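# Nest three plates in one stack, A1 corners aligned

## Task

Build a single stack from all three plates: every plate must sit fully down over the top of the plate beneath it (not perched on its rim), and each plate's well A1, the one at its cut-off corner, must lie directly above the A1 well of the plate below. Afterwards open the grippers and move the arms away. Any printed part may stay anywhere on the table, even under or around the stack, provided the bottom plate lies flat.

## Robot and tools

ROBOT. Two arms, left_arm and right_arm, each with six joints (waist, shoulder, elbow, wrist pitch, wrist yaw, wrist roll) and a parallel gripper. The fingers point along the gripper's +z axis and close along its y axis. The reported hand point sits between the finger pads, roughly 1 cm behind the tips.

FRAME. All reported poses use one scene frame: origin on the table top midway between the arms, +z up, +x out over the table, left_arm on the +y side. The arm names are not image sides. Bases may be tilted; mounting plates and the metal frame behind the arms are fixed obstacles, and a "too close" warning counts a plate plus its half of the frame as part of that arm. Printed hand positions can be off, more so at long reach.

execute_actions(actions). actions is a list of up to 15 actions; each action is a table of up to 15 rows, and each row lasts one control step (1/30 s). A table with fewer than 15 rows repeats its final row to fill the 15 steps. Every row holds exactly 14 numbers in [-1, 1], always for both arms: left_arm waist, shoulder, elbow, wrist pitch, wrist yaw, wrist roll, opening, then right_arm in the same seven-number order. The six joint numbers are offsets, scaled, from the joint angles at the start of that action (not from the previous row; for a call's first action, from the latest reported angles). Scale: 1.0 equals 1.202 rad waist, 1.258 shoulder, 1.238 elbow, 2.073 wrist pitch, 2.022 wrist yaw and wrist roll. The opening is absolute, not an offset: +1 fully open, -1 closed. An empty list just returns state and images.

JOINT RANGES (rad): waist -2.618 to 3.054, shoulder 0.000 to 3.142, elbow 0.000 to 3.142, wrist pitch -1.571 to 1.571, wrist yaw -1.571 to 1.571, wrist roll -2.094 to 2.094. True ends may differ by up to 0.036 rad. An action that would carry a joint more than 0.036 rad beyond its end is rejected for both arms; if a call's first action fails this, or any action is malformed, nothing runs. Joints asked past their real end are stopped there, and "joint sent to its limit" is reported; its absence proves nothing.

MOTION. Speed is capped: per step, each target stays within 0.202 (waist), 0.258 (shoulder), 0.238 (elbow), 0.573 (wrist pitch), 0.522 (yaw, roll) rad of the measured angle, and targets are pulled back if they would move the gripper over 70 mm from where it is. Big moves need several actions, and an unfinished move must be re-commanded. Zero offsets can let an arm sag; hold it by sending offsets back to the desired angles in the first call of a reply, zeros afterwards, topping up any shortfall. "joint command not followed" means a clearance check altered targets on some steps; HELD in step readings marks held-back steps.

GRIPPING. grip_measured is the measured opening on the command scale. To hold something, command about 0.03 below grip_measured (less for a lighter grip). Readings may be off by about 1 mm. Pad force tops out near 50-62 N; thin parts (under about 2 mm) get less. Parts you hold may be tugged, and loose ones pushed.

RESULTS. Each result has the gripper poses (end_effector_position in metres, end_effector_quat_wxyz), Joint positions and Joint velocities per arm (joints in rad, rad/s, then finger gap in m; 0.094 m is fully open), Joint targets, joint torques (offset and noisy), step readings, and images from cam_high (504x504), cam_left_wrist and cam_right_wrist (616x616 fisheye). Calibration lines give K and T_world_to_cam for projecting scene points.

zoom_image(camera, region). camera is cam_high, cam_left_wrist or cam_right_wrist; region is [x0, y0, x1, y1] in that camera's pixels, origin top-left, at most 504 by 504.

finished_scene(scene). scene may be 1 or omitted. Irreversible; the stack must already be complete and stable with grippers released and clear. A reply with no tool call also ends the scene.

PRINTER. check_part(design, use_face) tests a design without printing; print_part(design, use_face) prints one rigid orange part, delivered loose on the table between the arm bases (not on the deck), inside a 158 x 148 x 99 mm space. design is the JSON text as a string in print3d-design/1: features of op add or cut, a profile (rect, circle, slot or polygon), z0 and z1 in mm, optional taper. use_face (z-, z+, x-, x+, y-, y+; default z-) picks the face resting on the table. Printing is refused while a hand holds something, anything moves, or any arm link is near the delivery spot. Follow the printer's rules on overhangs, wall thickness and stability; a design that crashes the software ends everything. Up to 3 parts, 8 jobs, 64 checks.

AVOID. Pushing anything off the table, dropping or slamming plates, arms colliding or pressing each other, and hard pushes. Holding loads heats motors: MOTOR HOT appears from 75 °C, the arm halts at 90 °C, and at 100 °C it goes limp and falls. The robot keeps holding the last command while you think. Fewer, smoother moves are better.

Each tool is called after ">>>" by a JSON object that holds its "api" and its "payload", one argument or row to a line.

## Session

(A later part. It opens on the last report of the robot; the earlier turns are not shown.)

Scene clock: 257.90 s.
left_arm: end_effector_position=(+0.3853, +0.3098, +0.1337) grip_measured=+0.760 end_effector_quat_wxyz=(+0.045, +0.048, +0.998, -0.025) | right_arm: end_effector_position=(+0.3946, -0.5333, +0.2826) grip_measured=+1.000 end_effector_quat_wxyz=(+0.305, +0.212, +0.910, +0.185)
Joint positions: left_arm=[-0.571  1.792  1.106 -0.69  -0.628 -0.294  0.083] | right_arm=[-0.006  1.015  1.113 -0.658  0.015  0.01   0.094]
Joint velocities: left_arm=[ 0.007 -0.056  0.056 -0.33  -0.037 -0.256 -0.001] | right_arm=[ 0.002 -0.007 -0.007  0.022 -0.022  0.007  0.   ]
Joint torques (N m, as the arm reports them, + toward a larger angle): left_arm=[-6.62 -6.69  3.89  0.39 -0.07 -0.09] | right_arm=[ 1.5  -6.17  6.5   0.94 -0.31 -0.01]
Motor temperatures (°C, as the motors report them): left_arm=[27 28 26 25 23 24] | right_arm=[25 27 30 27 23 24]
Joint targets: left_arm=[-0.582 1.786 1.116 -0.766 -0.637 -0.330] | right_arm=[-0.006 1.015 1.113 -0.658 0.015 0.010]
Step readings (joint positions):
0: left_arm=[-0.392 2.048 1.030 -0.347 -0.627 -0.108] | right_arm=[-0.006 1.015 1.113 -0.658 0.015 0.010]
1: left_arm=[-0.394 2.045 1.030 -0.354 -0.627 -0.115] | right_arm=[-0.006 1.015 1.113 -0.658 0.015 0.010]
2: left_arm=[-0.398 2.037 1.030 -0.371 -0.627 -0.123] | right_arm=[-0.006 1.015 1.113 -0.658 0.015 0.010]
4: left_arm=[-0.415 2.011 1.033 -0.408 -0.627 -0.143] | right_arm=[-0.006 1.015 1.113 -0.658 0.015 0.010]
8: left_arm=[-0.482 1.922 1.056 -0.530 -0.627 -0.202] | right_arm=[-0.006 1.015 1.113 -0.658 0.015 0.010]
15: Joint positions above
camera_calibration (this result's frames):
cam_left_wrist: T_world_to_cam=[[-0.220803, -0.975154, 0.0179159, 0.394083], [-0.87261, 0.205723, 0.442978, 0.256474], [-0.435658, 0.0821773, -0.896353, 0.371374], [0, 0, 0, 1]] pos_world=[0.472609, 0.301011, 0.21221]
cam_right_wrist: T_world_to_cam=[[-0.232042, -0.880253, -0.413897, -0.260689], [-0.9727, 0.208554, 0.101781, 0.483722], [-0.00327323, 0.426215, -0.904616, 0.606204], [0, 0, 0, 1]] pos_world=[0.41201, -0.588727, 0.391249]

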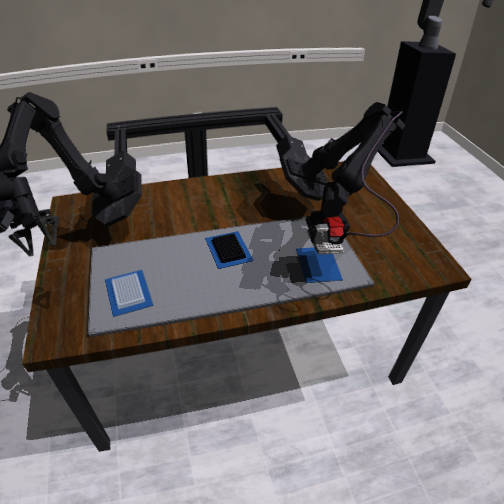

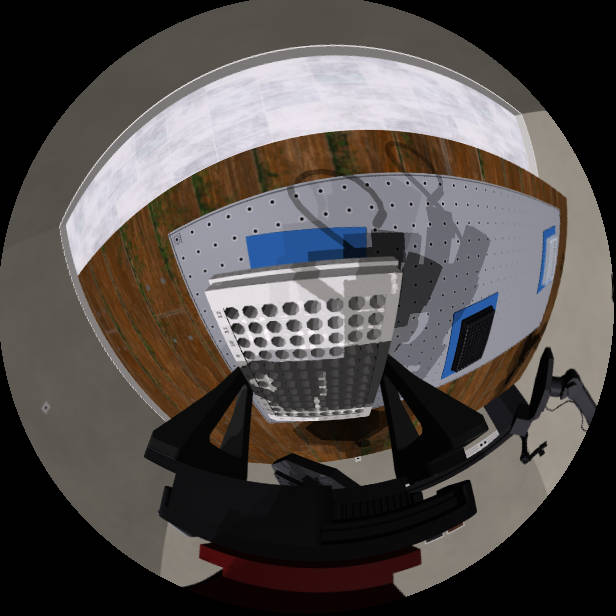

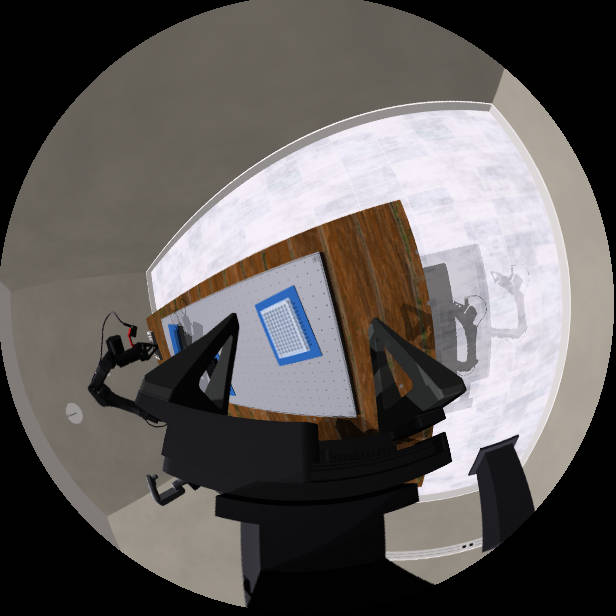

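>>> {"api": "execute_actions", "payload": {
  "actions": [
    [[-0.27,0.24,0.14,-0.06,0.035,-0.22,0.72,0,0,0,0,0,0,1]],
    [[-0.27,0.24,0.14,-0.035,0.035,-0.22,0.72,0,0,0,0,0,0,1]],
    [[-0.27,0.24,0.14,-0.03,0.035,-0.22,0.72,0,0,0,0,0,0,1]]
  ]
}}

Scene clock: 287.53 s.
left_arm: end_effector_position=(+0.0707, +0.0251, +0.1226) grip_measured=+0.760 end_effector_quat_wxyz=(-0.002, +0.028, +1.000, +0.000) | right_arm: end_effector_position=(+0.3946, -0.5333, +0.2826) grip_measured=+1.000 end_effector_quat_wxyz=(+0.305, +0.212, +0.910, +0.185)
Joint positions: left_arm=[-1.571  2.772  1.552 -0.887 -0.374 -1.537  0.083] | right_arm=[-0.006  1.015  1.113 -0.658  0.015  0.01   0.094]
Joint velocities: left_arm=[ 0.271 -0.017  0.002  0.007 -0.066 -0.183  0.001] | right_arm=[-0.002 -0.007  0.007 -0.007  0.081 -0.007  0.   ]
Joint torques (N m, as the arm reports them, + toward a larger angle): left_arm=[ -4.86 -13.25   5.66   0.33  -0.2   -0.08] | right_arm=[ 1.47 -6.16  6.52  0.93 -0.29  0.  ]
Motor temperatures (°C, as the motors report them): left_arm=[27 28 26 25 23 24] | right_arm=[25 27 30 27 23 24]
Joint targets: left_arm=[-1.552 2.746 1.576 -0.913 -0.393 -1.569] | right_arm=[-0.006 1.015 1.113 -0.658 0.015 0.010]
Step readings (joint positions; steps 1 to 15: 1st action; 16 to 30: 2nd action; 31 to 45: 3rd action):
0: left_arm=[-0.571 1.792 1.119 -0.757 -0.642 -0.324] | right_arm=[-0.006 1.015 1.113 -0.658 0.015 0.010]
1: left_arm=[-0.582 1.813 1.137 -0.779 -0.642 -0.368] | right_arm=[-0.006 1.015 1.113 -0.658 0.015 0.010]
2: left_arm=[-0.605 1.856 1.174 -0.797 -0.643 -0.421] | right_arm=[-0.006 1.015 1.113 -0.658 0.015 0.010]
4: left_arm=[-0.677 1.961 1.232 -0.788 -0.632 -0.504] | right_arm=[-0.006 1.015 1.113 -0.658 0.015 0.010]
8: left_arm=[-0.853 2.101 1.256 -0.783 -0.585 -0.631] | right_arm=[-0.006 1.015 1.113 -0.658 0.015 0.010]
15: left_arm=[-0.894 2.117 1.256 -0.799 -0.549 -0.710] | right_arm=[-0.006 1.015 1.113 -0.658 0.015 0.010]
16: left_arm=[-0.899 2.139 1.276 -0.823 -0.549 -0.758] | right_arm=[-0.006 1.015 1.113 -0.658 0.015 0.010]
17: left_arm=[-0.915 2.181 1.316 -0.844 -0.551 -0.815] | right_arm=[-0.006 1.015 1.113 -0.658 0.015 0.010]
19: left_arm=[-0.976 2.281 1.377 -0.836 -0.544 -0.902] | right_arm=[-0.006 1.015 1.113 -0.658 0.015 0.010]
23: left_arm=[-1.153 2.421 1.403 -0.832 -0.505 -1.036] | right_arm=[-0.006 1.015 1.113 -0.658 0.015 0.010]
30: left_arm=[-1.228 2.444 1.403 -0.850 -0.463 -1.124] | right_arm=[-0.006 1.015 1.113 -0.658 0.015 0.010]
31: left_arm=[-1.231 2.465 1.424 -0.873 -0.463 -1.171] | right_arm=[-0.006 1.015 1.113 -0.658 0.015 0.010]
32: left_arm=[-1.242 2.506 1.466 -0.891 -0.465 -1.227] | right_arm=[-0.006 1.015 1.113 -0.658 0.015 0.010]
34: left_arm=[-1.299 2.603 1.526 -0.880 -0.458 -1.313] | right_arm=[-0.006 1.015 1.113 -0.658 0.015 0.010]
38: left_arm=[-1.483 2.746 1.552 -0.873 -0.419 -1.449] | right_arm=[-0.006 1.015 1.113 -0.658 0.015 0.010]
45: Joint positions above
camera_calibration (this result's frames):
cam_left_wrist: T_world_to_cam=[[-0.180586, -0.983433, -0.0157248, 0.0486049], [-0.834807, 0.144801, 0.53116, 0.0334449], [-0.520083, 0.109047, -0.847126, 0.247001], [0, 0, 0, 1]] pos_world=[0.165158, 0.0160221, 0.19224]
cam_right_wrist: T_world_to_cam=[[-0.232042, -0.880253, -0.413897, -0.260689], [-0.9727, 0.208554, 0.101781, 0.483722], [-0.00327323, 0.426215, -0.904616, 0.606204], [0, 0, 0, 1]] pos_world=[0.41201, -0.588727, 0.391249]

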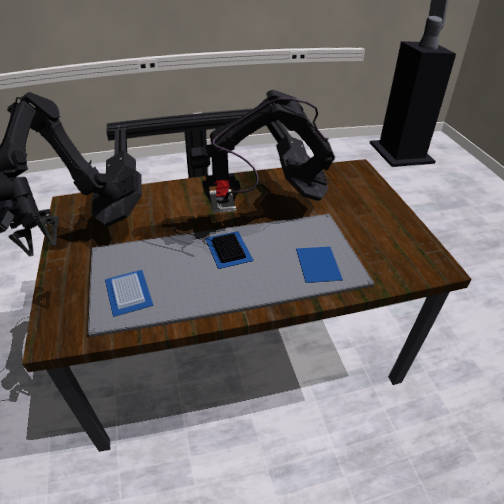

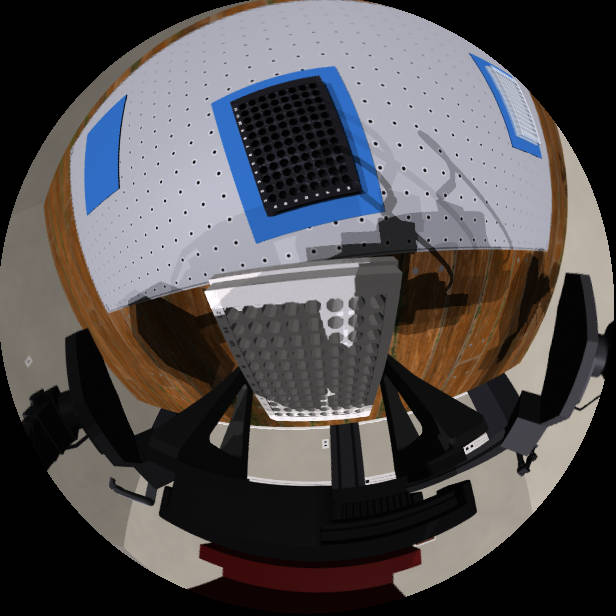

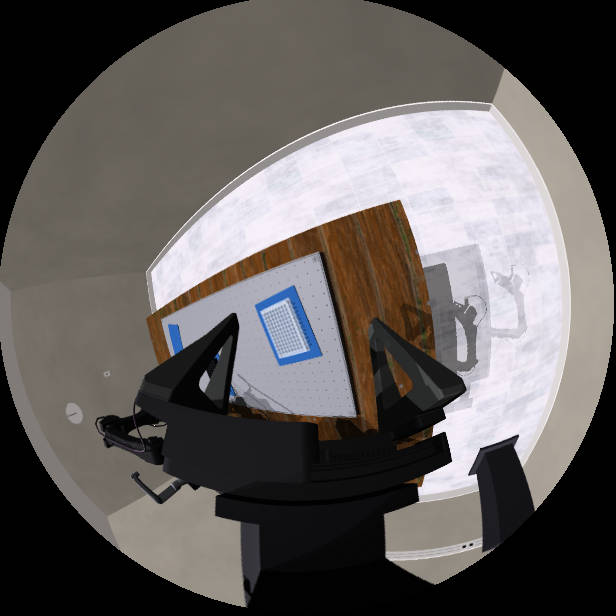

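>>> {"api": "zoom_image", "payload": {
  "camera": "cam_left_wrist",
  "region": [200, 60, 420, 320]
}}

Region (200, 60, 420, 320) of cam_left_wrist's 616x616 image, scaled by 1.938, with more detail than that image has; it fills the left 426 columns of this view, and the rest is white.

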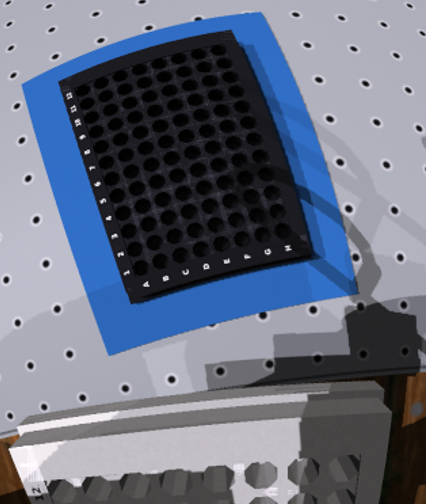

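>>> {"api": "execute_actions", "payload": {
  "actions": [
    [[0.11,0.004,0.05,0.011,-0.029,0.04,0.72,0,0,0,0,0,0,1],[0.11,0.004,0.05,0.011,-0.029,0.04,0.72,0,0,0,0,0,0,1],[0.11,0.004,0.05,0.011,-0.029,0.04,0.72,0,0,0,0,0,0,1],[0.22,0.008,0.1,0.022,-0.058,0.08,0.72,0,0,0,0,0,0,1],[0.22,0.008,0.1,0.022,-0.058,0.08,0.72,0,0,0,0,0,0,1],[0.22,0.008,0.1,0.022,-0.058,0.08,0.72,0,0,0,0,0,0,1],[0.325,0.012,0.151,0.034,-0.086,0.122,0.72,0,0,0,0,0,0,1]]
  ]
}}

Scene clock: 345.60 s.
left_arm: end_effector_position=(+0.2424, +0.0179, +0.0695) grip_measured=+0.760 end_effector_quat_wxyz=(-0.016, -0.101, +0.995, -0.015) | right_arm: end_effector_position=(+0.3946, -0.5333, +0.2826) grip_measured=+1.000 end_effector_quat_wxyz=(+0.305, +0.212, +0.910, +0.185)
Joint positions: left_arm=[-1.117  2.788  1.731 -0.814 -0.528 -1.322  0.083] | right_arm=[-0.006  1.015  1.113 -0.658  0.015  0.01   0.094]
Joint velocities: left_arm=[-0.183  0.032 -0.012  0.007 -0.081  0.066 -0.001] | right_arm=[-0.002 -0.002 -0.002  0.066 -0.007 -0.081  0.   ]
Joint torques (N m, as the arm reports them, + toward a larger angle): left_arm=[-12.91 -11.4    4.06   0.5   -0.11   0.03] | right_arm=[ 1.47 -6.18  6.5   0.94 -0.3   0.  ]
Motor temperatures (°C, as the motors report them): left_arm=[27 35 28 24 23 24] | right_arm=[25 27 31 27 23 24]
Joint targets: left_arm=[-1.180 2.787 1.739 -0.817 -0.547 -1.291] | right_arm=[-0.006 1.015 1.113 -0.658 0.015 0.010]
Step readings (joint positions):
0: left_arm=[-1.540 2.772 1.552 -0.892 -0.374 -1.562] | right_arm=[-0.006 1.015 1.113 -0.658 0.015 0.010]
1: left_arm=[-1.532 2.773 1.558 -0.894 -0.375 -1.548] | right_arm=[-0.006 1.015 1.113 -0.658 0.015 0.010]
2: left_arm=[-1.517 2.777 1.568 -0.892 -0.377 -1.530] | right_arm=[-0.006 1.015 1.113 -0.658 0.015 0.010]
4: left_arm=[-1.462 2.781 1.592 -0.884 -0.387 -1.497] | right_arm=[-0.006 1.015 1.113 -0.658 0.015 0.010]
8: left_arm=[-1.281 2.787 1.674 -0.858 -0.436 -1.410] | right_arm=[-0.006 1.015 1.113 -0.658 0.015 0.010]
15: Joint positions above
camera_calibration (this result's frames):
cam_left_wrist: T_world_to_cam=[[0.0768367, -0.99694, 0.0143487, 0.00746906], [-0.829671, -0.0559506, 0.555441, 0.206661], [-0.552939, -0.054583, -0.831432, 0.30196], [0, 0, 0, 1]] pos_world=[0.337852, 0.0354909, 0.136164]
cam_right_wrist: T_world_to_cam=[[-0.232042, -0.880253, -0.413897, -0.260689], [-0.9727, 0.208554, 0.101781, 0.483722], [-0.00327323, 0.426215, -0.904616, 0.606204], [0, 0, 0, 1]] pos_world=[0.41201, -0.588727, 0.391249]

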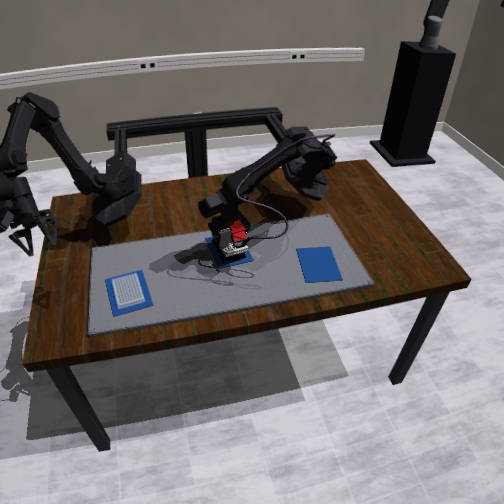

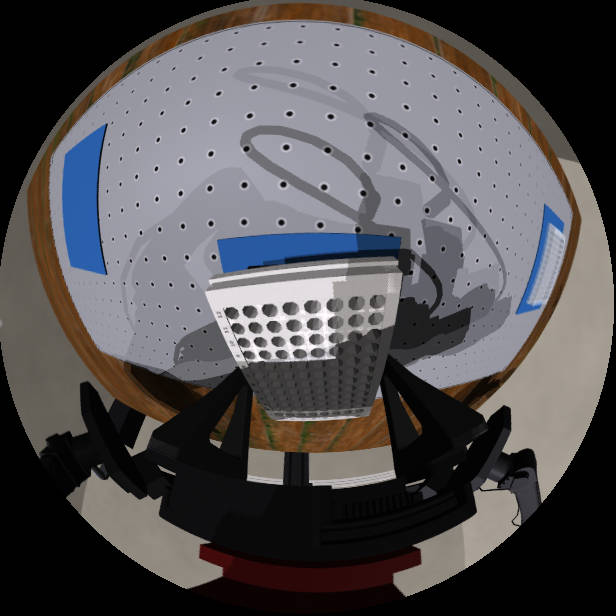

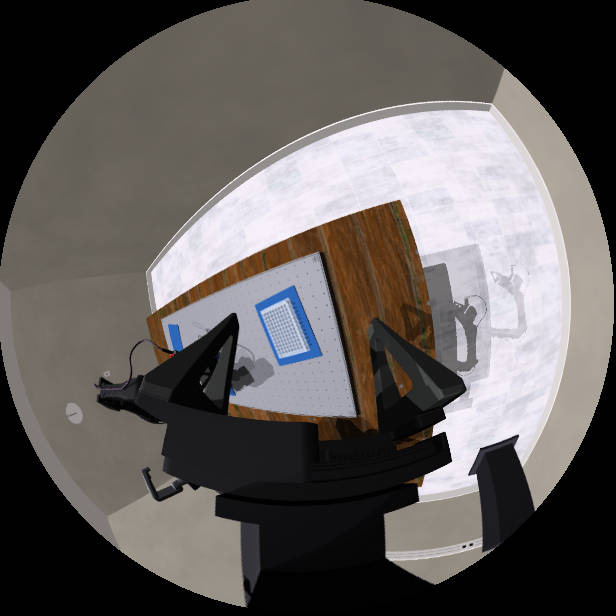

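>>> {"api": "execute_actions", "payload": {
  "actions": [
    [[-0.061,0.0175,-0.015,0,-0.016,0.017,0.72,0,0,0,0,0,0,1]]
  ]
}}

Scene clock: 350.80 s.
left_arm: end_effector_position=(+0.2210, +0.0149, +0.0677) grip_measured=+0.760 end_effector_quat_wxyz=(-0.006, -0.057, +0.998, -0.005) | right_arm: end_effector_position=(+0.3946, -0.5333, +0.2826) grip_measured=+1.000 end_effector_quat_wxyz=(+0.305, +0.212, +0.910, +0.185)
Joint positions: left_arm=[-1.167  2.815  1.716 -0.814 -0.538 -1.294  0.083] | right_arm=[-0.006  1.015  1.113 -0.658  0.015  0.01   0.094]
Joint velocities: left_arm=[-0.027 -0.007  0.002 -0.037 -0.095 -0.037  0.   ] | right_arm=[-0.007  0.017 -0.002  0.051  0.007  0.007  0.   ]
Joint torques (N m, as the arm reports them, + toward a larger angle): left_arm=[ -9.79 -11.74   3.23   0.49  -0.22   0.02] | right_arm=[ 1.47 -6.19  6.51  0.95 -0.3  -0.01]
Motor temperatures (°C, as the motors report them): left_arm=[27 35 28 24 23 24] | right_arm=[25 27 31 27 23 24]
Joint targets: left_arm=[-1.191 2.810 1.713 -0.814 -0.560 -1.288] | right_arm=[-0.006 1.015 1.113 -0.658 0.015 0.010]
Step readings (joint positions):
0: left_arm=[-1.167 2.789 1.731 -0.814 -0.529 -1.297] | right_arm=[-0.006 1.015 1.113 -0.658 0.015 0.010]
1: left_arm=[-1.167 2.790 1.731 -0.814 -0.531 -1.297] | right_arm=[-0.006 1.015 1.113 -0.658 0.015 0.010]
2: left_arm=[-1.167 2.792 1.729 -0.814 -0.534 -1.296] | right_arm=[-0.006 1.015 1.113 -0.658 0.015 0.010]
4: left_arm=[-1.167 2.799 1.725 -0.814 -0.536 -1.296] | right_arm=[-0.006 1.015 1.113 -0.658 0.015 0.010]
8: left_arm=[-1.167 2.814 1.717 -0.814 -0.537 -1.295] | right_arm=[-0.006 1.015 1.113 -0.658 0.015 0.010]
15: Joint positions above
camera_calibration (this result's frames):
cam_left_wrist: T_world_to_cam=[[-0.0130917, -0.999901, -0.00520453, 0.0274132], [-0.843014, 0.00823817, 0.537829, 0.192973], [-0.537732, 0.0114286, -0.843038, 0.284859], [0, 0, 0, 1]] pos_world=[0.316216, 0.0225652, 0.136503]
cam_right_wrist: T_world_to_cam=[[-0.232042, -0.880253, -0.413897, -0.260689], [-0.9727, 0.208554, 0.101781, 0.483722], [-0.00327323, 0.426215, -0.904616, 0.606204], [0, 0, 0, 1]] pos_world=[0.41201, -0.588727, 0.391249]

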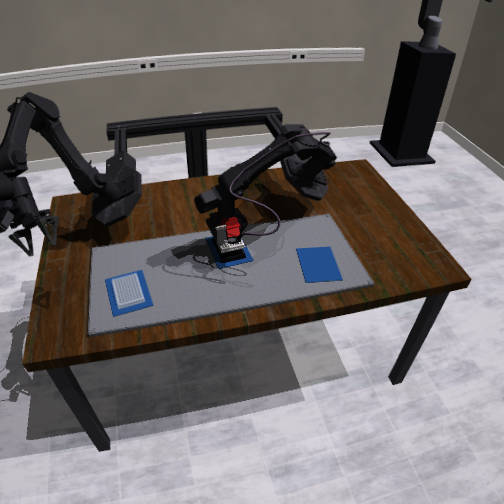

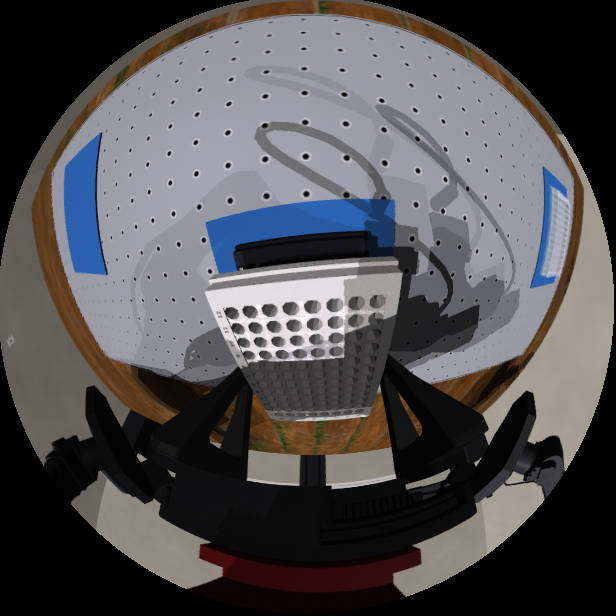

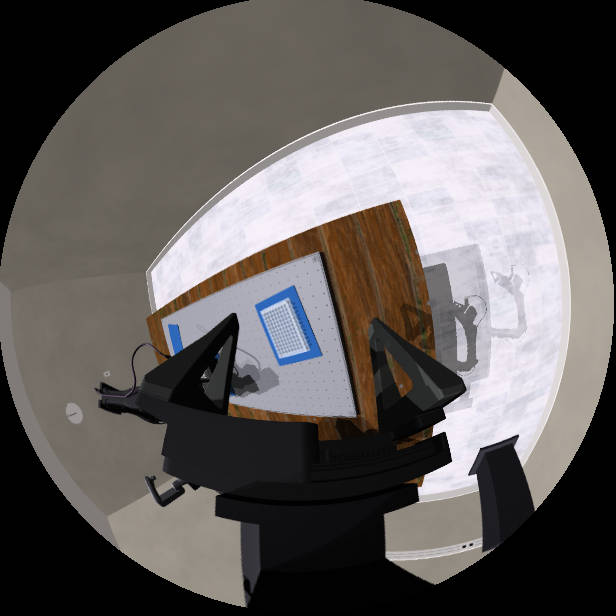

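>>> {"api": "execute_actions", "payload": {
  "actions": [
    [[0.016,0.026,-0.012,0.04,-0.022,0.019,0.72,0,0,0,0,0,0,1]]
  ]
}}

>>> {"api": "zoom_image", "payload": {
  "camera": "cam_left_wrist",
  "region": [180, 200, 440, 440]
}}

Scene clock: 366.07 s.
left_arm: end_effector_position=(+0.2241, +0.0171, +0.0439) grip_measured=+0.760 end_effector_quat_wxyz=(-0.002, -0.058, +0.998, -0.000) | right_arm: end_effector_position=(+0.3946, -0.5333, +0.2826) grip_measured=+1.000 end_effector_quat_wxyz=(+0.305, +0.212, +0.910, +0.185)
Joint positions: left_arm=[-1.132  2.854  1.704 -0.751 -0.56  -1.263  0.083] | right_arm=[-0.006  1.015  1.113 -0.658  0.015  0.01   0.094]
Joint velocities: left_arm=[ 0.007  0.012  0.007  0.081 -0.007  0.051  0.001] | right_arm=[-0.007 -0.012 -0.007 -0.051 -0.037 -0.081  0.   ]
Joint torques (N m, as the arm reports them, + toward a larger angle): left_arm=[ -9.13 -11.88   3.1    0.63  -0.24   0.02] | right_arm=[ 1.45 -6.19  6.49  0.94 -0.3   0.  ]
Motor temperatures (°C, as the motors report them): left_arm=[28 34 27 24 23 24] | right_arm=[25 28 31 27 23 24]
Joint targets: left_arm=[-1.147 2.848 1.701 -0.731 -0.583 -1.256] | right_arm=[-0.006 1.015 1.113 -0.658 0.015 0.010]
Step readings (joint positions):
0: left_arm=[-1.167 2.815 1.716 -0.814 -0.539 -1.294] | right_arm=[-0.006 1.015 1.113 -0.658 0.015 0.010]
1: left_arm=[-1.165 2.818 1.715 -0.808 -0.542 -1.289] | right_arm=[-0.006 1.015 1.113 -0.658 0.015 0.010]
2: left_arm=[-1.162 2.822 1.715 -0.795 -0.545 -1.284] | right_arm=[-0.006 1.015 1.113 -0.658 0.015 0.010]
4: left_arm=[-1.150 2.836 1.715 -0.774 -0.551 -1.276] | right_arm=[-0.006 1.015 1.113 -0.658 0.015 0.010]
8: left_arm=[-1.133 2.852 1.706 -0.758 -0.557 -1.268] | right_arm=[-0.006 1.015 1.113 -0.658 0.015 0.010]
15: Joint positions above
camera_calibration (this result's frames):
cam_left_wrist: T_world_to_cam=[[-0.00944234, -0.99984, -0.0152201, 0.0290953], [-0.846716, -0.000102814, 0.532045, 0.209578], [-0.531961, 0.0179109, -0.846579, 0.265218], [0, 0, 0, 1]] pos_world=[0.318814, 0.0243619, 0.113466]
cam_right_wrist: T_world_to_cam=[[-0.232042, -0.880253, -0.413897, -0.260689], [-0.9727, 0.208554, 0.101781, 0.483722], [-0.00327323, 0.426215, -0.904616, 0.606204], [0, 0, 0, 1]] pos_world=[0.41201, -0.588727, 0.391249]

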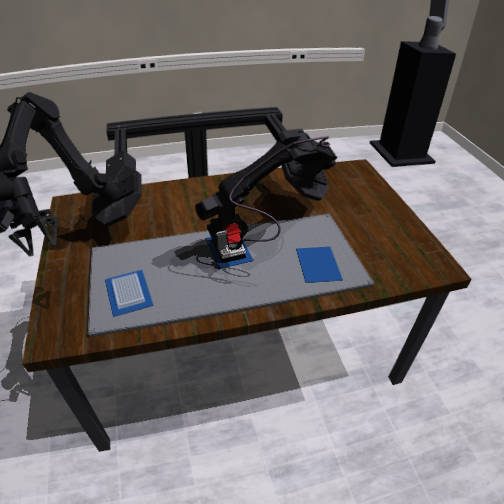

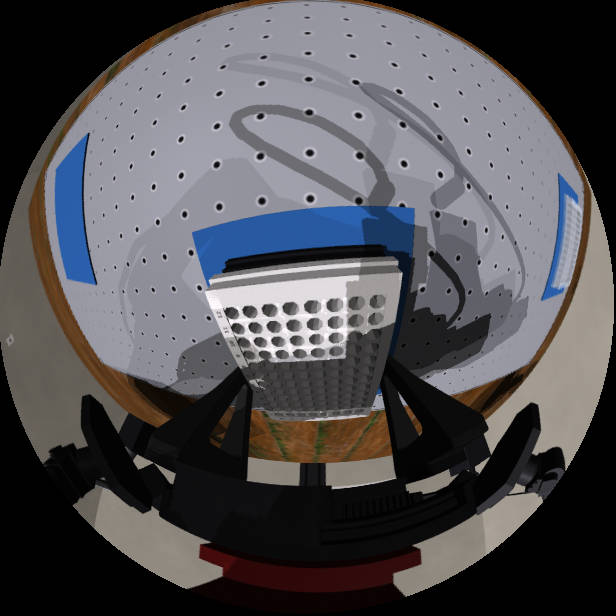

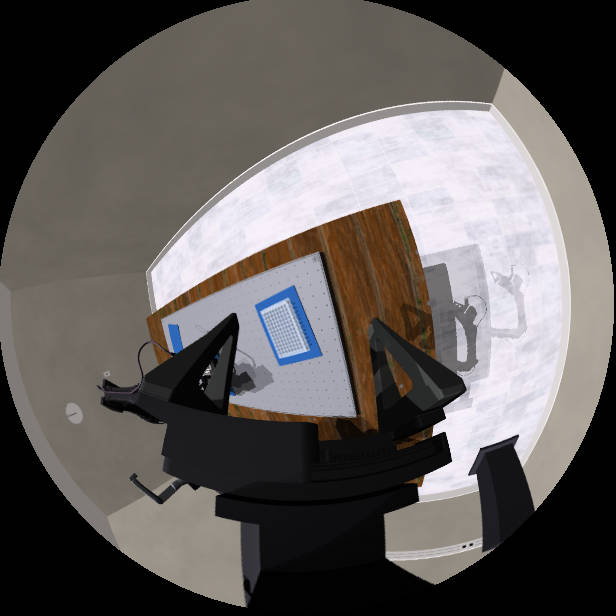

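Region (180, 200, 440, 440) of cam_left_wrist's 616x616 image, scaled by 1.938, with more detail than that image has; it fills the top 465 rows of this view, and the rest is white.

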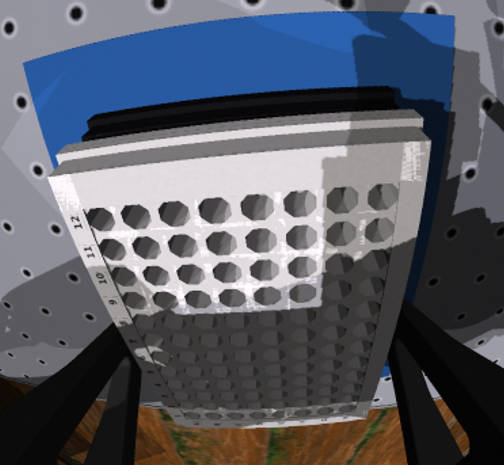

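>>> {"api": "execute_actions", "payload": {
  "actions": [
    [[-0.006,0.004,-0.006,0.0155,-0.012,0.007,0.72,0,0,0,0,0,0,1]]
  ]
}}

>>> {"api": "zoom_image", "payload": {
  "camera": "cam_left_wrist",
  "region": [180, 200, 440, 440]
}}

Scene clock: 378.37 s.
left_arm: end_effector_position=(+0.2258, +0.0142, +0.0439) grip_measured=+0.760 end_effector_quat_wxyz=(+0.001, -0.059, +0.998, -0.006) | right_arm: end_effector_position=(+0.3946, -0.5333, +0.2826) grip_measured=+1.000 end_effector_quat_wxyz=(+0.305, +0.212, +0.910, +0.185)
Joint positions: left_arm=[-1.132  2.854  1.704 -0.736 -0.562 -1.255  0.083] | right_arm=[-0.006  1.015  1.113 -0.658  0.015  0.01   0.094]
Joint velocities: left_arm=[0.007 0.002 0.017 0.007 0.007 0.037 0.   ] | right_arm=[-0.007 -0.007  0.002 -0.051 -0.081 -0.022  0.   ]
Joint torques (N m, as the arm reports them, + toward a larger angle): left_arm=[ -8.34 -10.82   2.78   0.65  -0.23   0.04] | right_arm=[ 1.5  -6.19  6.49  0.94 -0.31 -0.01]
Motor temperatures (°C, as the motors report them): left_arm=[29 34 27 24 23 24] | right_arm=[25 28 31 27 23 24]
Joint targets: left_arm=[-1.139 2.859 1.697 -0.719 -0.584 -1.249] | right_arm=[-0.006 1.015 1.113 -0.658 0.015 0.010]
Step readings (joint positions):
0: left_arm=[-1.132 2.854 1.704 -0.748 -0.561 -1.262] | right_arm=[-0.006 1.015 1.113 -0.658 0.015 0.010]
1: left_arm=[-1.132 2.854 1.704 -0.747 -0.561 -1.261] | right_arm=[-0.006 1.015 1.113 -0.658 0.015 0.010]
2: left_arm=[-1.132 2.854 1.704 -0.745 -0.561 -1.260] | right_arm=[-0.006 1.015 1.113 -0.658 0.015 0.010]
4: left_arm=[-1.132 2.854 1.704 -0.741 -0.561 -1.258] | right_arm=[-0.006 1.015 1.113 -0.658 0.015 0.010]
8: left_arm=[-1.132 2.854 1.704 -0.738 -0.561 -1.257] | right_arm=[-0.006 1.015 1.113 -0.658 0.015 0.010]
15: Joint positions above
camera_calibration (this result's frames):
cam_left_wrist: T_world_to_cam=[[-0.00904189, -0.999948, -0.00462014, 0.0257034], [-0.850405, 0.00525887, 0.526103, 0.212008], [-0.526051, 0.00868595, -0.850408, 0.265136], [0, 0, 0, 1]] pos_world=[0.320001, 0.0222842, 0.114055]
cam_right_wrist: T_world_to_cam=[[-0.232042, -0.880253, -0.413897, -0.260689], [-0.9727, 0.208554, 0.101781, 0.483722], [-0.00327323, 0.426215, -0.904616, 0.606204], [0, 0, 0, 1]] pos_world=[0.41201, -0.588727, 0.391249]

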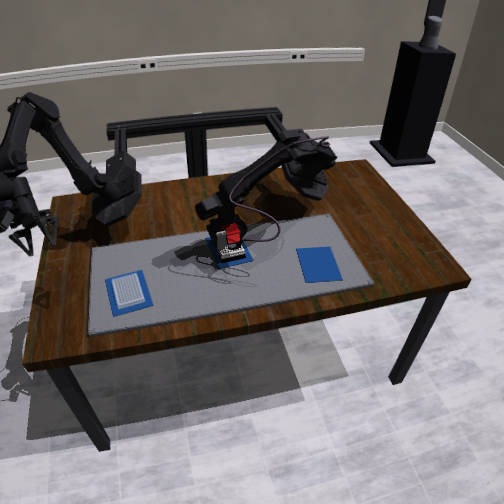

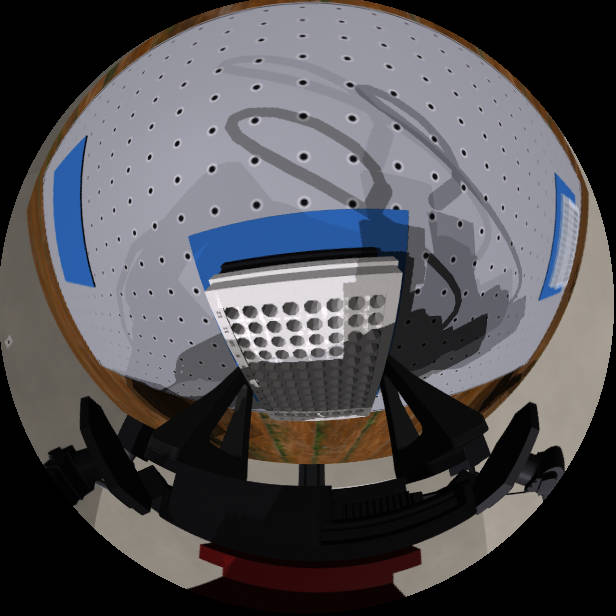

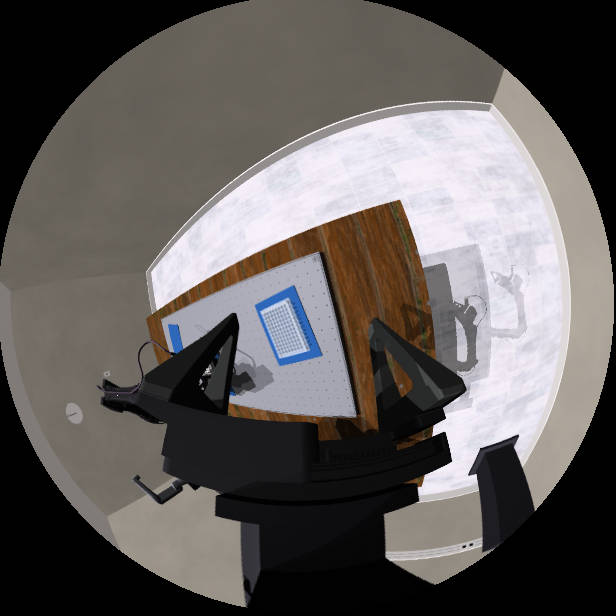

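Region (180, 200, 440, 440) of cam_left_wrist's 616x616 image, scaled by 1.938, with more detail than that image has; it fills the top 465 rows of this view, and the rest is white.

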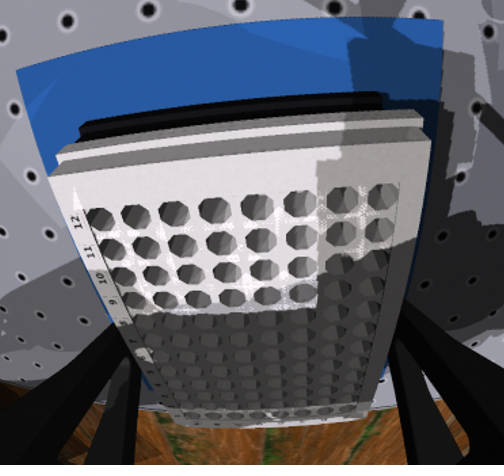

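>>> {"api": "execute_actions", "payload": {
  "actions": [
    [[0.0,0.011,-0.011,0.008,-0.011,0.003,0.72,0,0,0,0,0,0,1]]
  ]
}}

>>> {"api": "zoom_image", "payload": {
  "camera": "cam_left_wrist",
  "region": [180, 200, 440, 440]
}}

Scene clock: 385.80 s.
left_arm: end_effector_position=(+0.2245, +0.0161, +0.0386) grip_measured=+0.760 end_effector_quat_wxyz=(-0.001, -0.059, +0.998, -0.001) | right_arm: end_effector_position=(+0.3946, -0.5333, +0.2826) grip_measured=+1.000 end_effector_quat_wxyz=(+0.305, +0.212, +0.910, +0.185)
Joint positions: left_arm=[-1.126  2.865  1.704 -0.733 -0.563 -1.255  0.083] | right_arm=[-0.006  1.015  1.113 -0.658  0.015  0.01   0.094]
Joint velocities: left_arm=[ 0.007  0.007 -0.007 -0.037 -0.037 -0.051 -0.   ] | right_arm=[-0.012 -0.007 -0.002  0.007  0.022 -0.051  0.   ]
Joint torques (N m, as the arm reports them, + toward a larger angle): left_arm=[ -8.27 -10.99   2.28   0.62  -0.22   0.02] | right_arm=[ 1.44 -6.17  6.49  0.93 -0.29 -0.02]
Motor temperatures (°C, as the motors report them): left_arm=[29 34 27 24 23 24] | right_arm=[25 28 31 27 23 24]
Joint targets: left_arm=[-1.132 2.868 1.691 -0.719 -0.584 -1.249] | right_arm=[-0.006 1.015 1.113 -0.658 0.015 0.010]
Step readings (joint positions):
0: left_arm=[-1.132 2.854 1.704 -0.736 -0.562 -1.255] | right_arm=[-0.006 1.015 1.113 -0.658 0.015 0.010]
1: left_arm=[-1.132 2.855 1.704 -0.735 -0.562 -1.255] | right_arm=[-0.006 1.015 1.113 -0.658 0.015 0.010]
2: left_arm=[-1.131 2.857 1.704 -0.734 -0.562 -1.255] | right_arm=[-0.006 1.015 1.113 -0.658 0.015 0.010]
4: left_arm=[-1.128 2.862 1.704 -0.734 -0.562 -1.255] | right_arm=[-0.006 1.015 1.113 -0.658 0.015 0.010]
8: left_arm=[-1.126 2.865 1.704 -0.733 -0.563 -1.255] | right_arm=[-0.006 1.015 1.113 -0.658 0.015 0.010]
15: Joint positions above
camera_calibration (this result's frames):
cam_left_wrist: T_world_to_cam=[[-0.00856259, -0.999874, -0.0133316, 0.0277765], [-0.847746, 0.000187835, 0.530403, 0.212993], [-0.530333, 0.0158434, -0.847641, 0.260702], [0, 0, 0, 1]] pos_world=[0.319061, 0.0236026, 0.108381]
cam_right_wrist: T_world_to_cam=[[-0.232042, -0.880253, -0.413897, -0.260689], [-0.9727, 0.208554, 0.101781, 0.483722], [-0.00327323, 0.426215, -0.904616, 0.606204], [0, 0, 0, 1]] pos_world=[0.41201, -0.588727, 0.391249]

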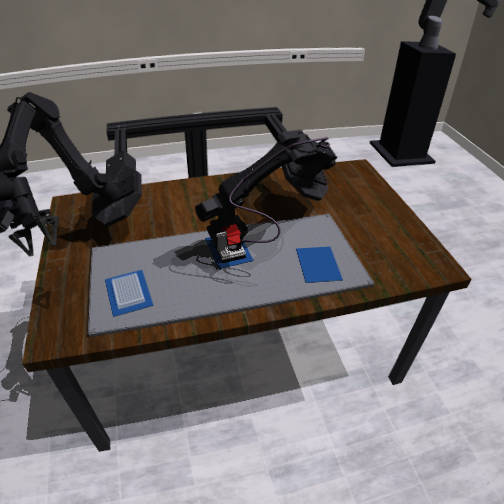

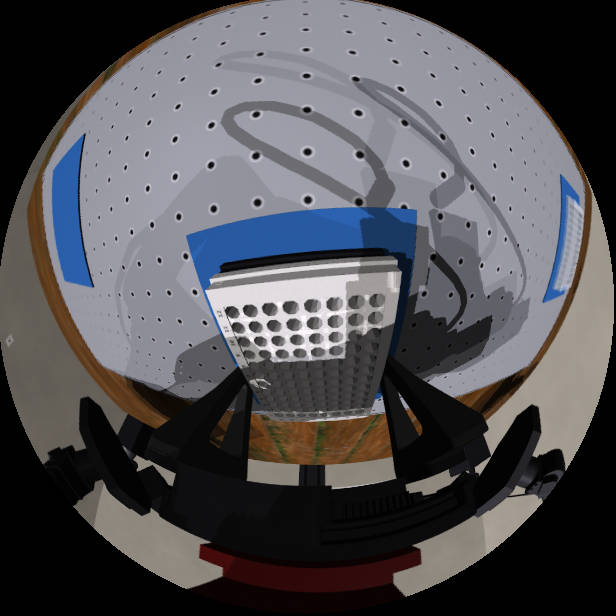

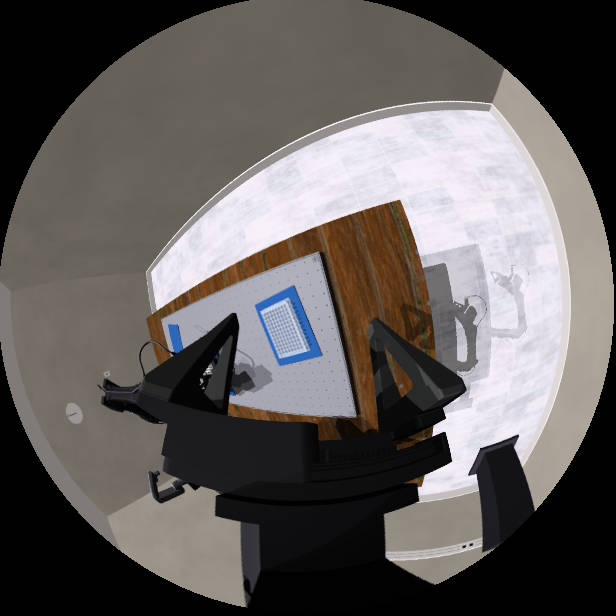

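Region (180, 200, 440, 440) of cam_left_wrist's 616x616 image, scaled by 1.938, with more detail than that image has; it fills the top 465 rows of this view, and the rest is white.

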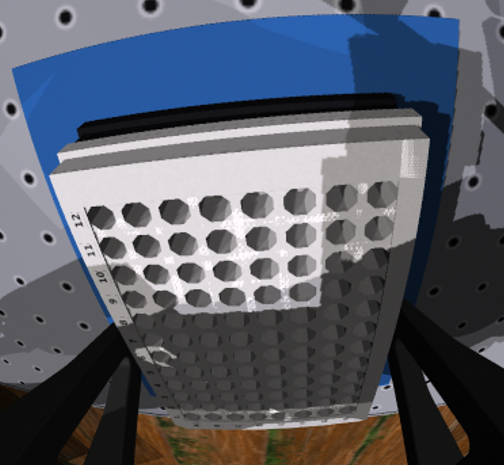

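>>> {"api": "execute_actions", "payload": {
  "actions": [
    [[0.0,0.009,-0.011,0.011,-0.011,0.006,0.72,0,0,0,0,0,0,1]]
  ]
}}

>>> {"api": "zoom_image", "payload": {
  "camera": "cam_left_wrist",
  "region": [180, 200, 440, 440]
}}

Scene clock: 393.10 s.
left_arm: end_effector_position=(+0.2245, +0.0161, +0.0386) grip_measured=+0.760 end_effector_quat_wxyz=(-0.001, -0.058, +0.998, -0.001) | right_arm: end_effector_position=(+0.3946, -0.5333, +0.2826) grip_measured=+1.000 end_effector_quat_wxyz=(+0.305, +0.212, +0.910, +0.185)
Joint positions: left_arm=[-1.126  2.865  1.704 -0.733 -0.563 -1.253  0.083] | right_arm=[-0.006  1.015  1.113 -0.658  0.015  0.01   0.094]
Joint velocities: left_arm=[-0.002 -0.007  0.002  0.051  0.022  0.007 -0.001] | right_arm=[ 0.002  0.002 -0.002 -0.007 -0.007  0.007  0.   ]
Joint torques (N m, as the arm reports them, + toward a larger angle): left_arm=[ -7.66 -10.24   2.3    0.67  -0.23   0.06] | right_arm=[ 1.48 -6.18  6.5   0.93 -0.31  0.  ]
Motor temperatures (°C, as the motors report them): left_arm=[29 34 27 24 23 24] | right_arm=[25 28 31 27 23 24]
Joint targets: left_arm=[-1.126 2.876 1.691 -0.711 -0.585 -1.243] | right_arm=[-0.006 1.015 1.113 -0.658 0.015 0.010]
Step readings (joint positions):
0: left_arm=[-1.126 2.865 1.704 -0.733 -0.563 -1.255] | right_arm=[-0.006 1.015 1.113 -0.658 0.015 0.010]
1: left_arm=[-1.126 2.865 1.704 -0.733 -0.563 -1.255] | right_arm=[-0.006 1.015 1.113 -0.658 0.015 0.010]
2: left_arm=[-1.126 2.865 1.704 -0.733 -0.563 -1.254] | right_arm=[-0.006 1.015 1.113 -0.658 0.015 0.010]
4: left_arm=[-1.126 2.865 1.704 -0.733 -0.563 -1.254] | right_arm=[-0.006 1.015 1.113 -0.658 0.015 0.010]
8: left_arm=[-1.126 2.865 1.704 -0.733 -0.563 -1.253] | right_arm=[-0.006 1.015 1.113 -0.658 0.015 0.010]
15: Joint positions above
camera_calibration (this result's frames):
cam_left_wrist: T_world_to_cam=[[-0.0104696, -0.999856, -0.0133271, 0.0282041], [-0.847746, 0.00180718, 0.530399, 0.212967], [-0.530299, 0.0168511, -0.847643, 0.260678], [0, 0, 0, 1]] pos_world=[0.319075, 0.0234225, 0.108381]
cam_right_wrist: T_world_to_cam=[[-0.232042, -0.880253, -0.413897, -0.260689], [-0.9727, 0.208554, 0.101781, 0.483722], [-0.00327323, 0.426215, -0.904616, 0.606204], [0, 0, 0, 1]] pos_world=[0.41201, -0.588727, 0.391249]

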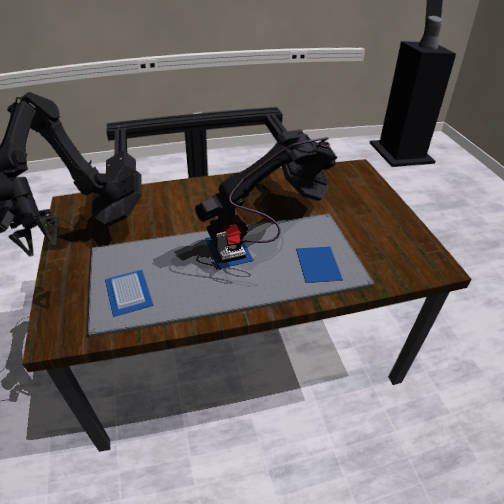

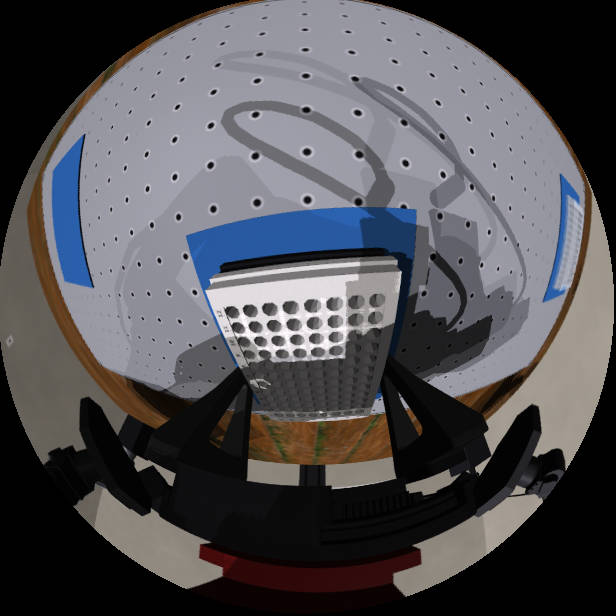

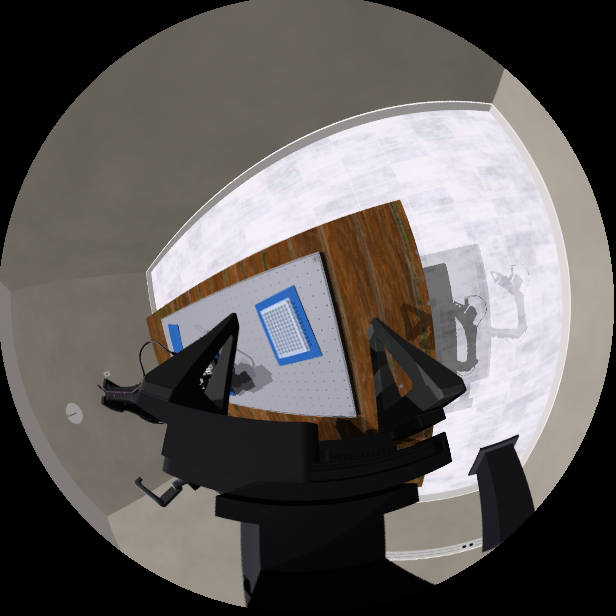

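Region (180, 200, 440, 440) of cam_left_wrist's 616x616 image, scaled by 1.938, with more detail than that image has; it fills the top 465 rows of this view, and the rest is white.

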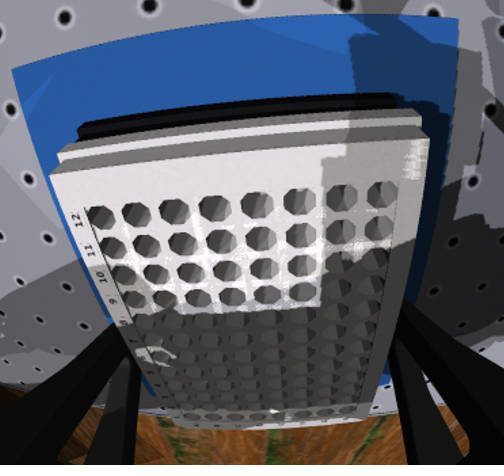

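>>> {"api": "execute_actions", "payload": {
  "actions": [
    [[0.0,0.006,-0.011,0.0,-0.011,0.003,0.72,0,0,0,0,0,0,1]]
  ]
}}

>>> {"api": "zoom_image", "payload": {
  "camera": "cam_high",
  "region": [195, 210, 265, 277]
}}

Scene clock: 401.03 s.
left_arm: end_effector_position=(+0.2245, +0.0161, +0.0386) grip_measured=+0.760 end_effector_quat_wxyz=(-0.001, -0.058, +0.998, -0.001) | right_arm: end_effector_position=(+0.3946, -0.5333, +0.2826) grip_measured=+1.000 end_effector_quat_wxyz=(+0.305, +0.212, +0.910, +0.185)
Joint positions: left_arm=[-1.126  2.865  1.704 -0.733 -0.563 -1.253  0.083] | right_arm=[-0.006  1.015  1.113 -0.658  0.015  0.01   0.094]
Joint velocities: left_arm=[ 0.022  0.002 -0.002 -0.081  0.095 -0.066  0.001] | right_arm=[ 0.022  0.002  0.007 -0.11   0.037  0.037  0.   ]
Joint torques (N m, as the arm reports them, + toward a larger angle): left_arm=[ -7.64 -10.6    2.27   0.5   -0.23   0.03] | right_arm=[ 1.48 -6.19  6.5   0.93 -0.29  0.  ]
Motor temperatures (°C, as the motors report them): left_arm=[29 33 27 25 23 24] | right_arm=[25 28 31 27 23 24]
Joint targets: left_arm=[-1.126 2.873 1.691 -0.733 -0.585 -1.247] | right_arm=[-0.006 1.015 1.113 -0.658 0.015 0.010]
Step readings (joint positions):
0: left_arm=[-1.126 2.865 1.704 -0.733 -0.563 -1.253] | right_arm=[-0.006 1.015 1.113 -0.658 0.015 0.010]
1: left_arm=[-1.126 2.865 1.704 -0.733 -0.563 -1.253] | right_arm=[-0.006 1.015 1.113 -0.658 0.015 0.010]
2: left_arm=[-1.126 2.865 1.704 -0.733 -0.563 -1.253] | right_arm=[-0.006 1.015 1.113 -0.658 0.015 0.010]
4: left_arm=[-1.126 2.865 1.704 -0.733 -0.563 -1.253] | right_arm=[-0.006 1.015 1.113 -0.658 0.015 0.010]
8: left_arm=[-1.126 2.865 1.704 -0.733 -0.563 -1.253] | right_arm=[-0.006 1.015 1.113 -0.658 0.015 0.010]
15: Joint positions above
camera_calibration (this result's frames):
cam_left_wrist: T_world_to_cam=[[-0.0104696, -0.999856, -0.0133271, 0.0282041], [-0.847746, 0.00180718, 0.530399, 0.212967], [-0.530299, 0.0168511, -0.847643, 0.260678], [0, 0, 0, 1]] pos_world=[0.319075, 0.0234225, 0.108381]
cam_right_wrist: T_world_to_cam=[[-0.232042, -0.880253, -0.413897, -0.260689], [-0.9727, 0.208554, 0.101781, 0.483722], [-0.00327323, 0.426215, -0.904616, 0.606204], [0, 0, 0, 1]] pos_world=[0.41201, -0.588727, 0.391249]

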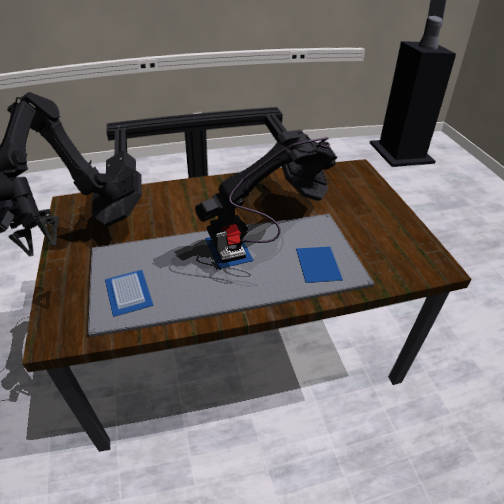

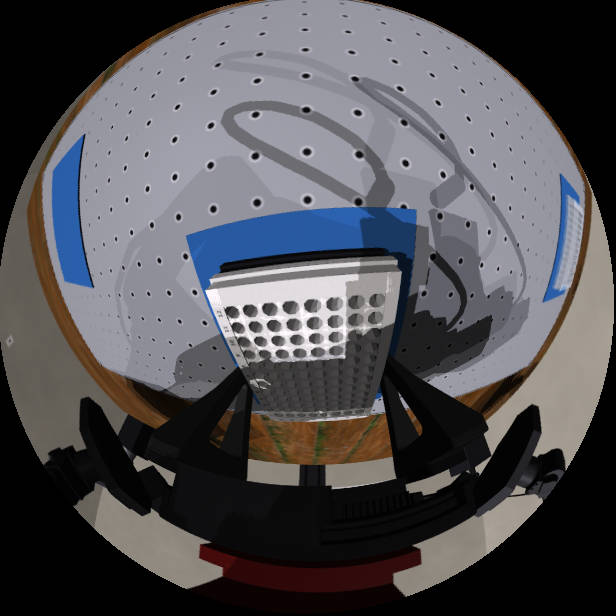

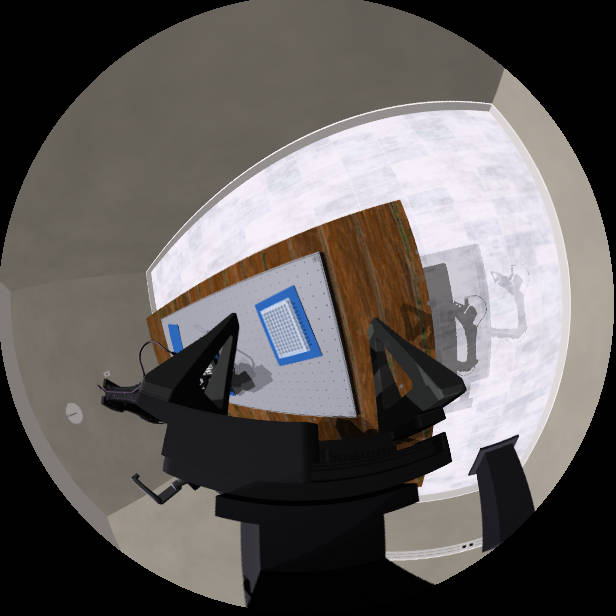

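Region (195, 210, 265, 277) of cam_high's 504x504 image, scaled by 7.200, with more detail than that image has; it fills the top 482 rows of this view, and the rest is white.

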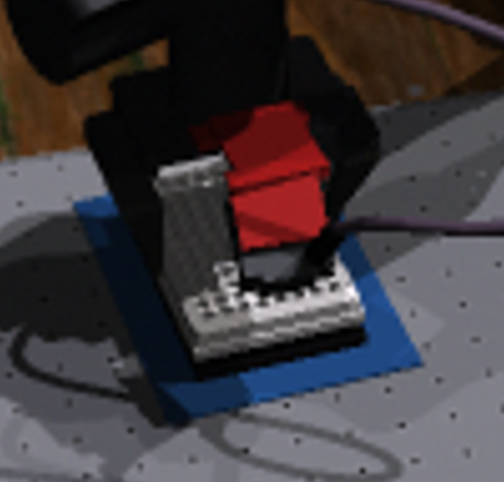

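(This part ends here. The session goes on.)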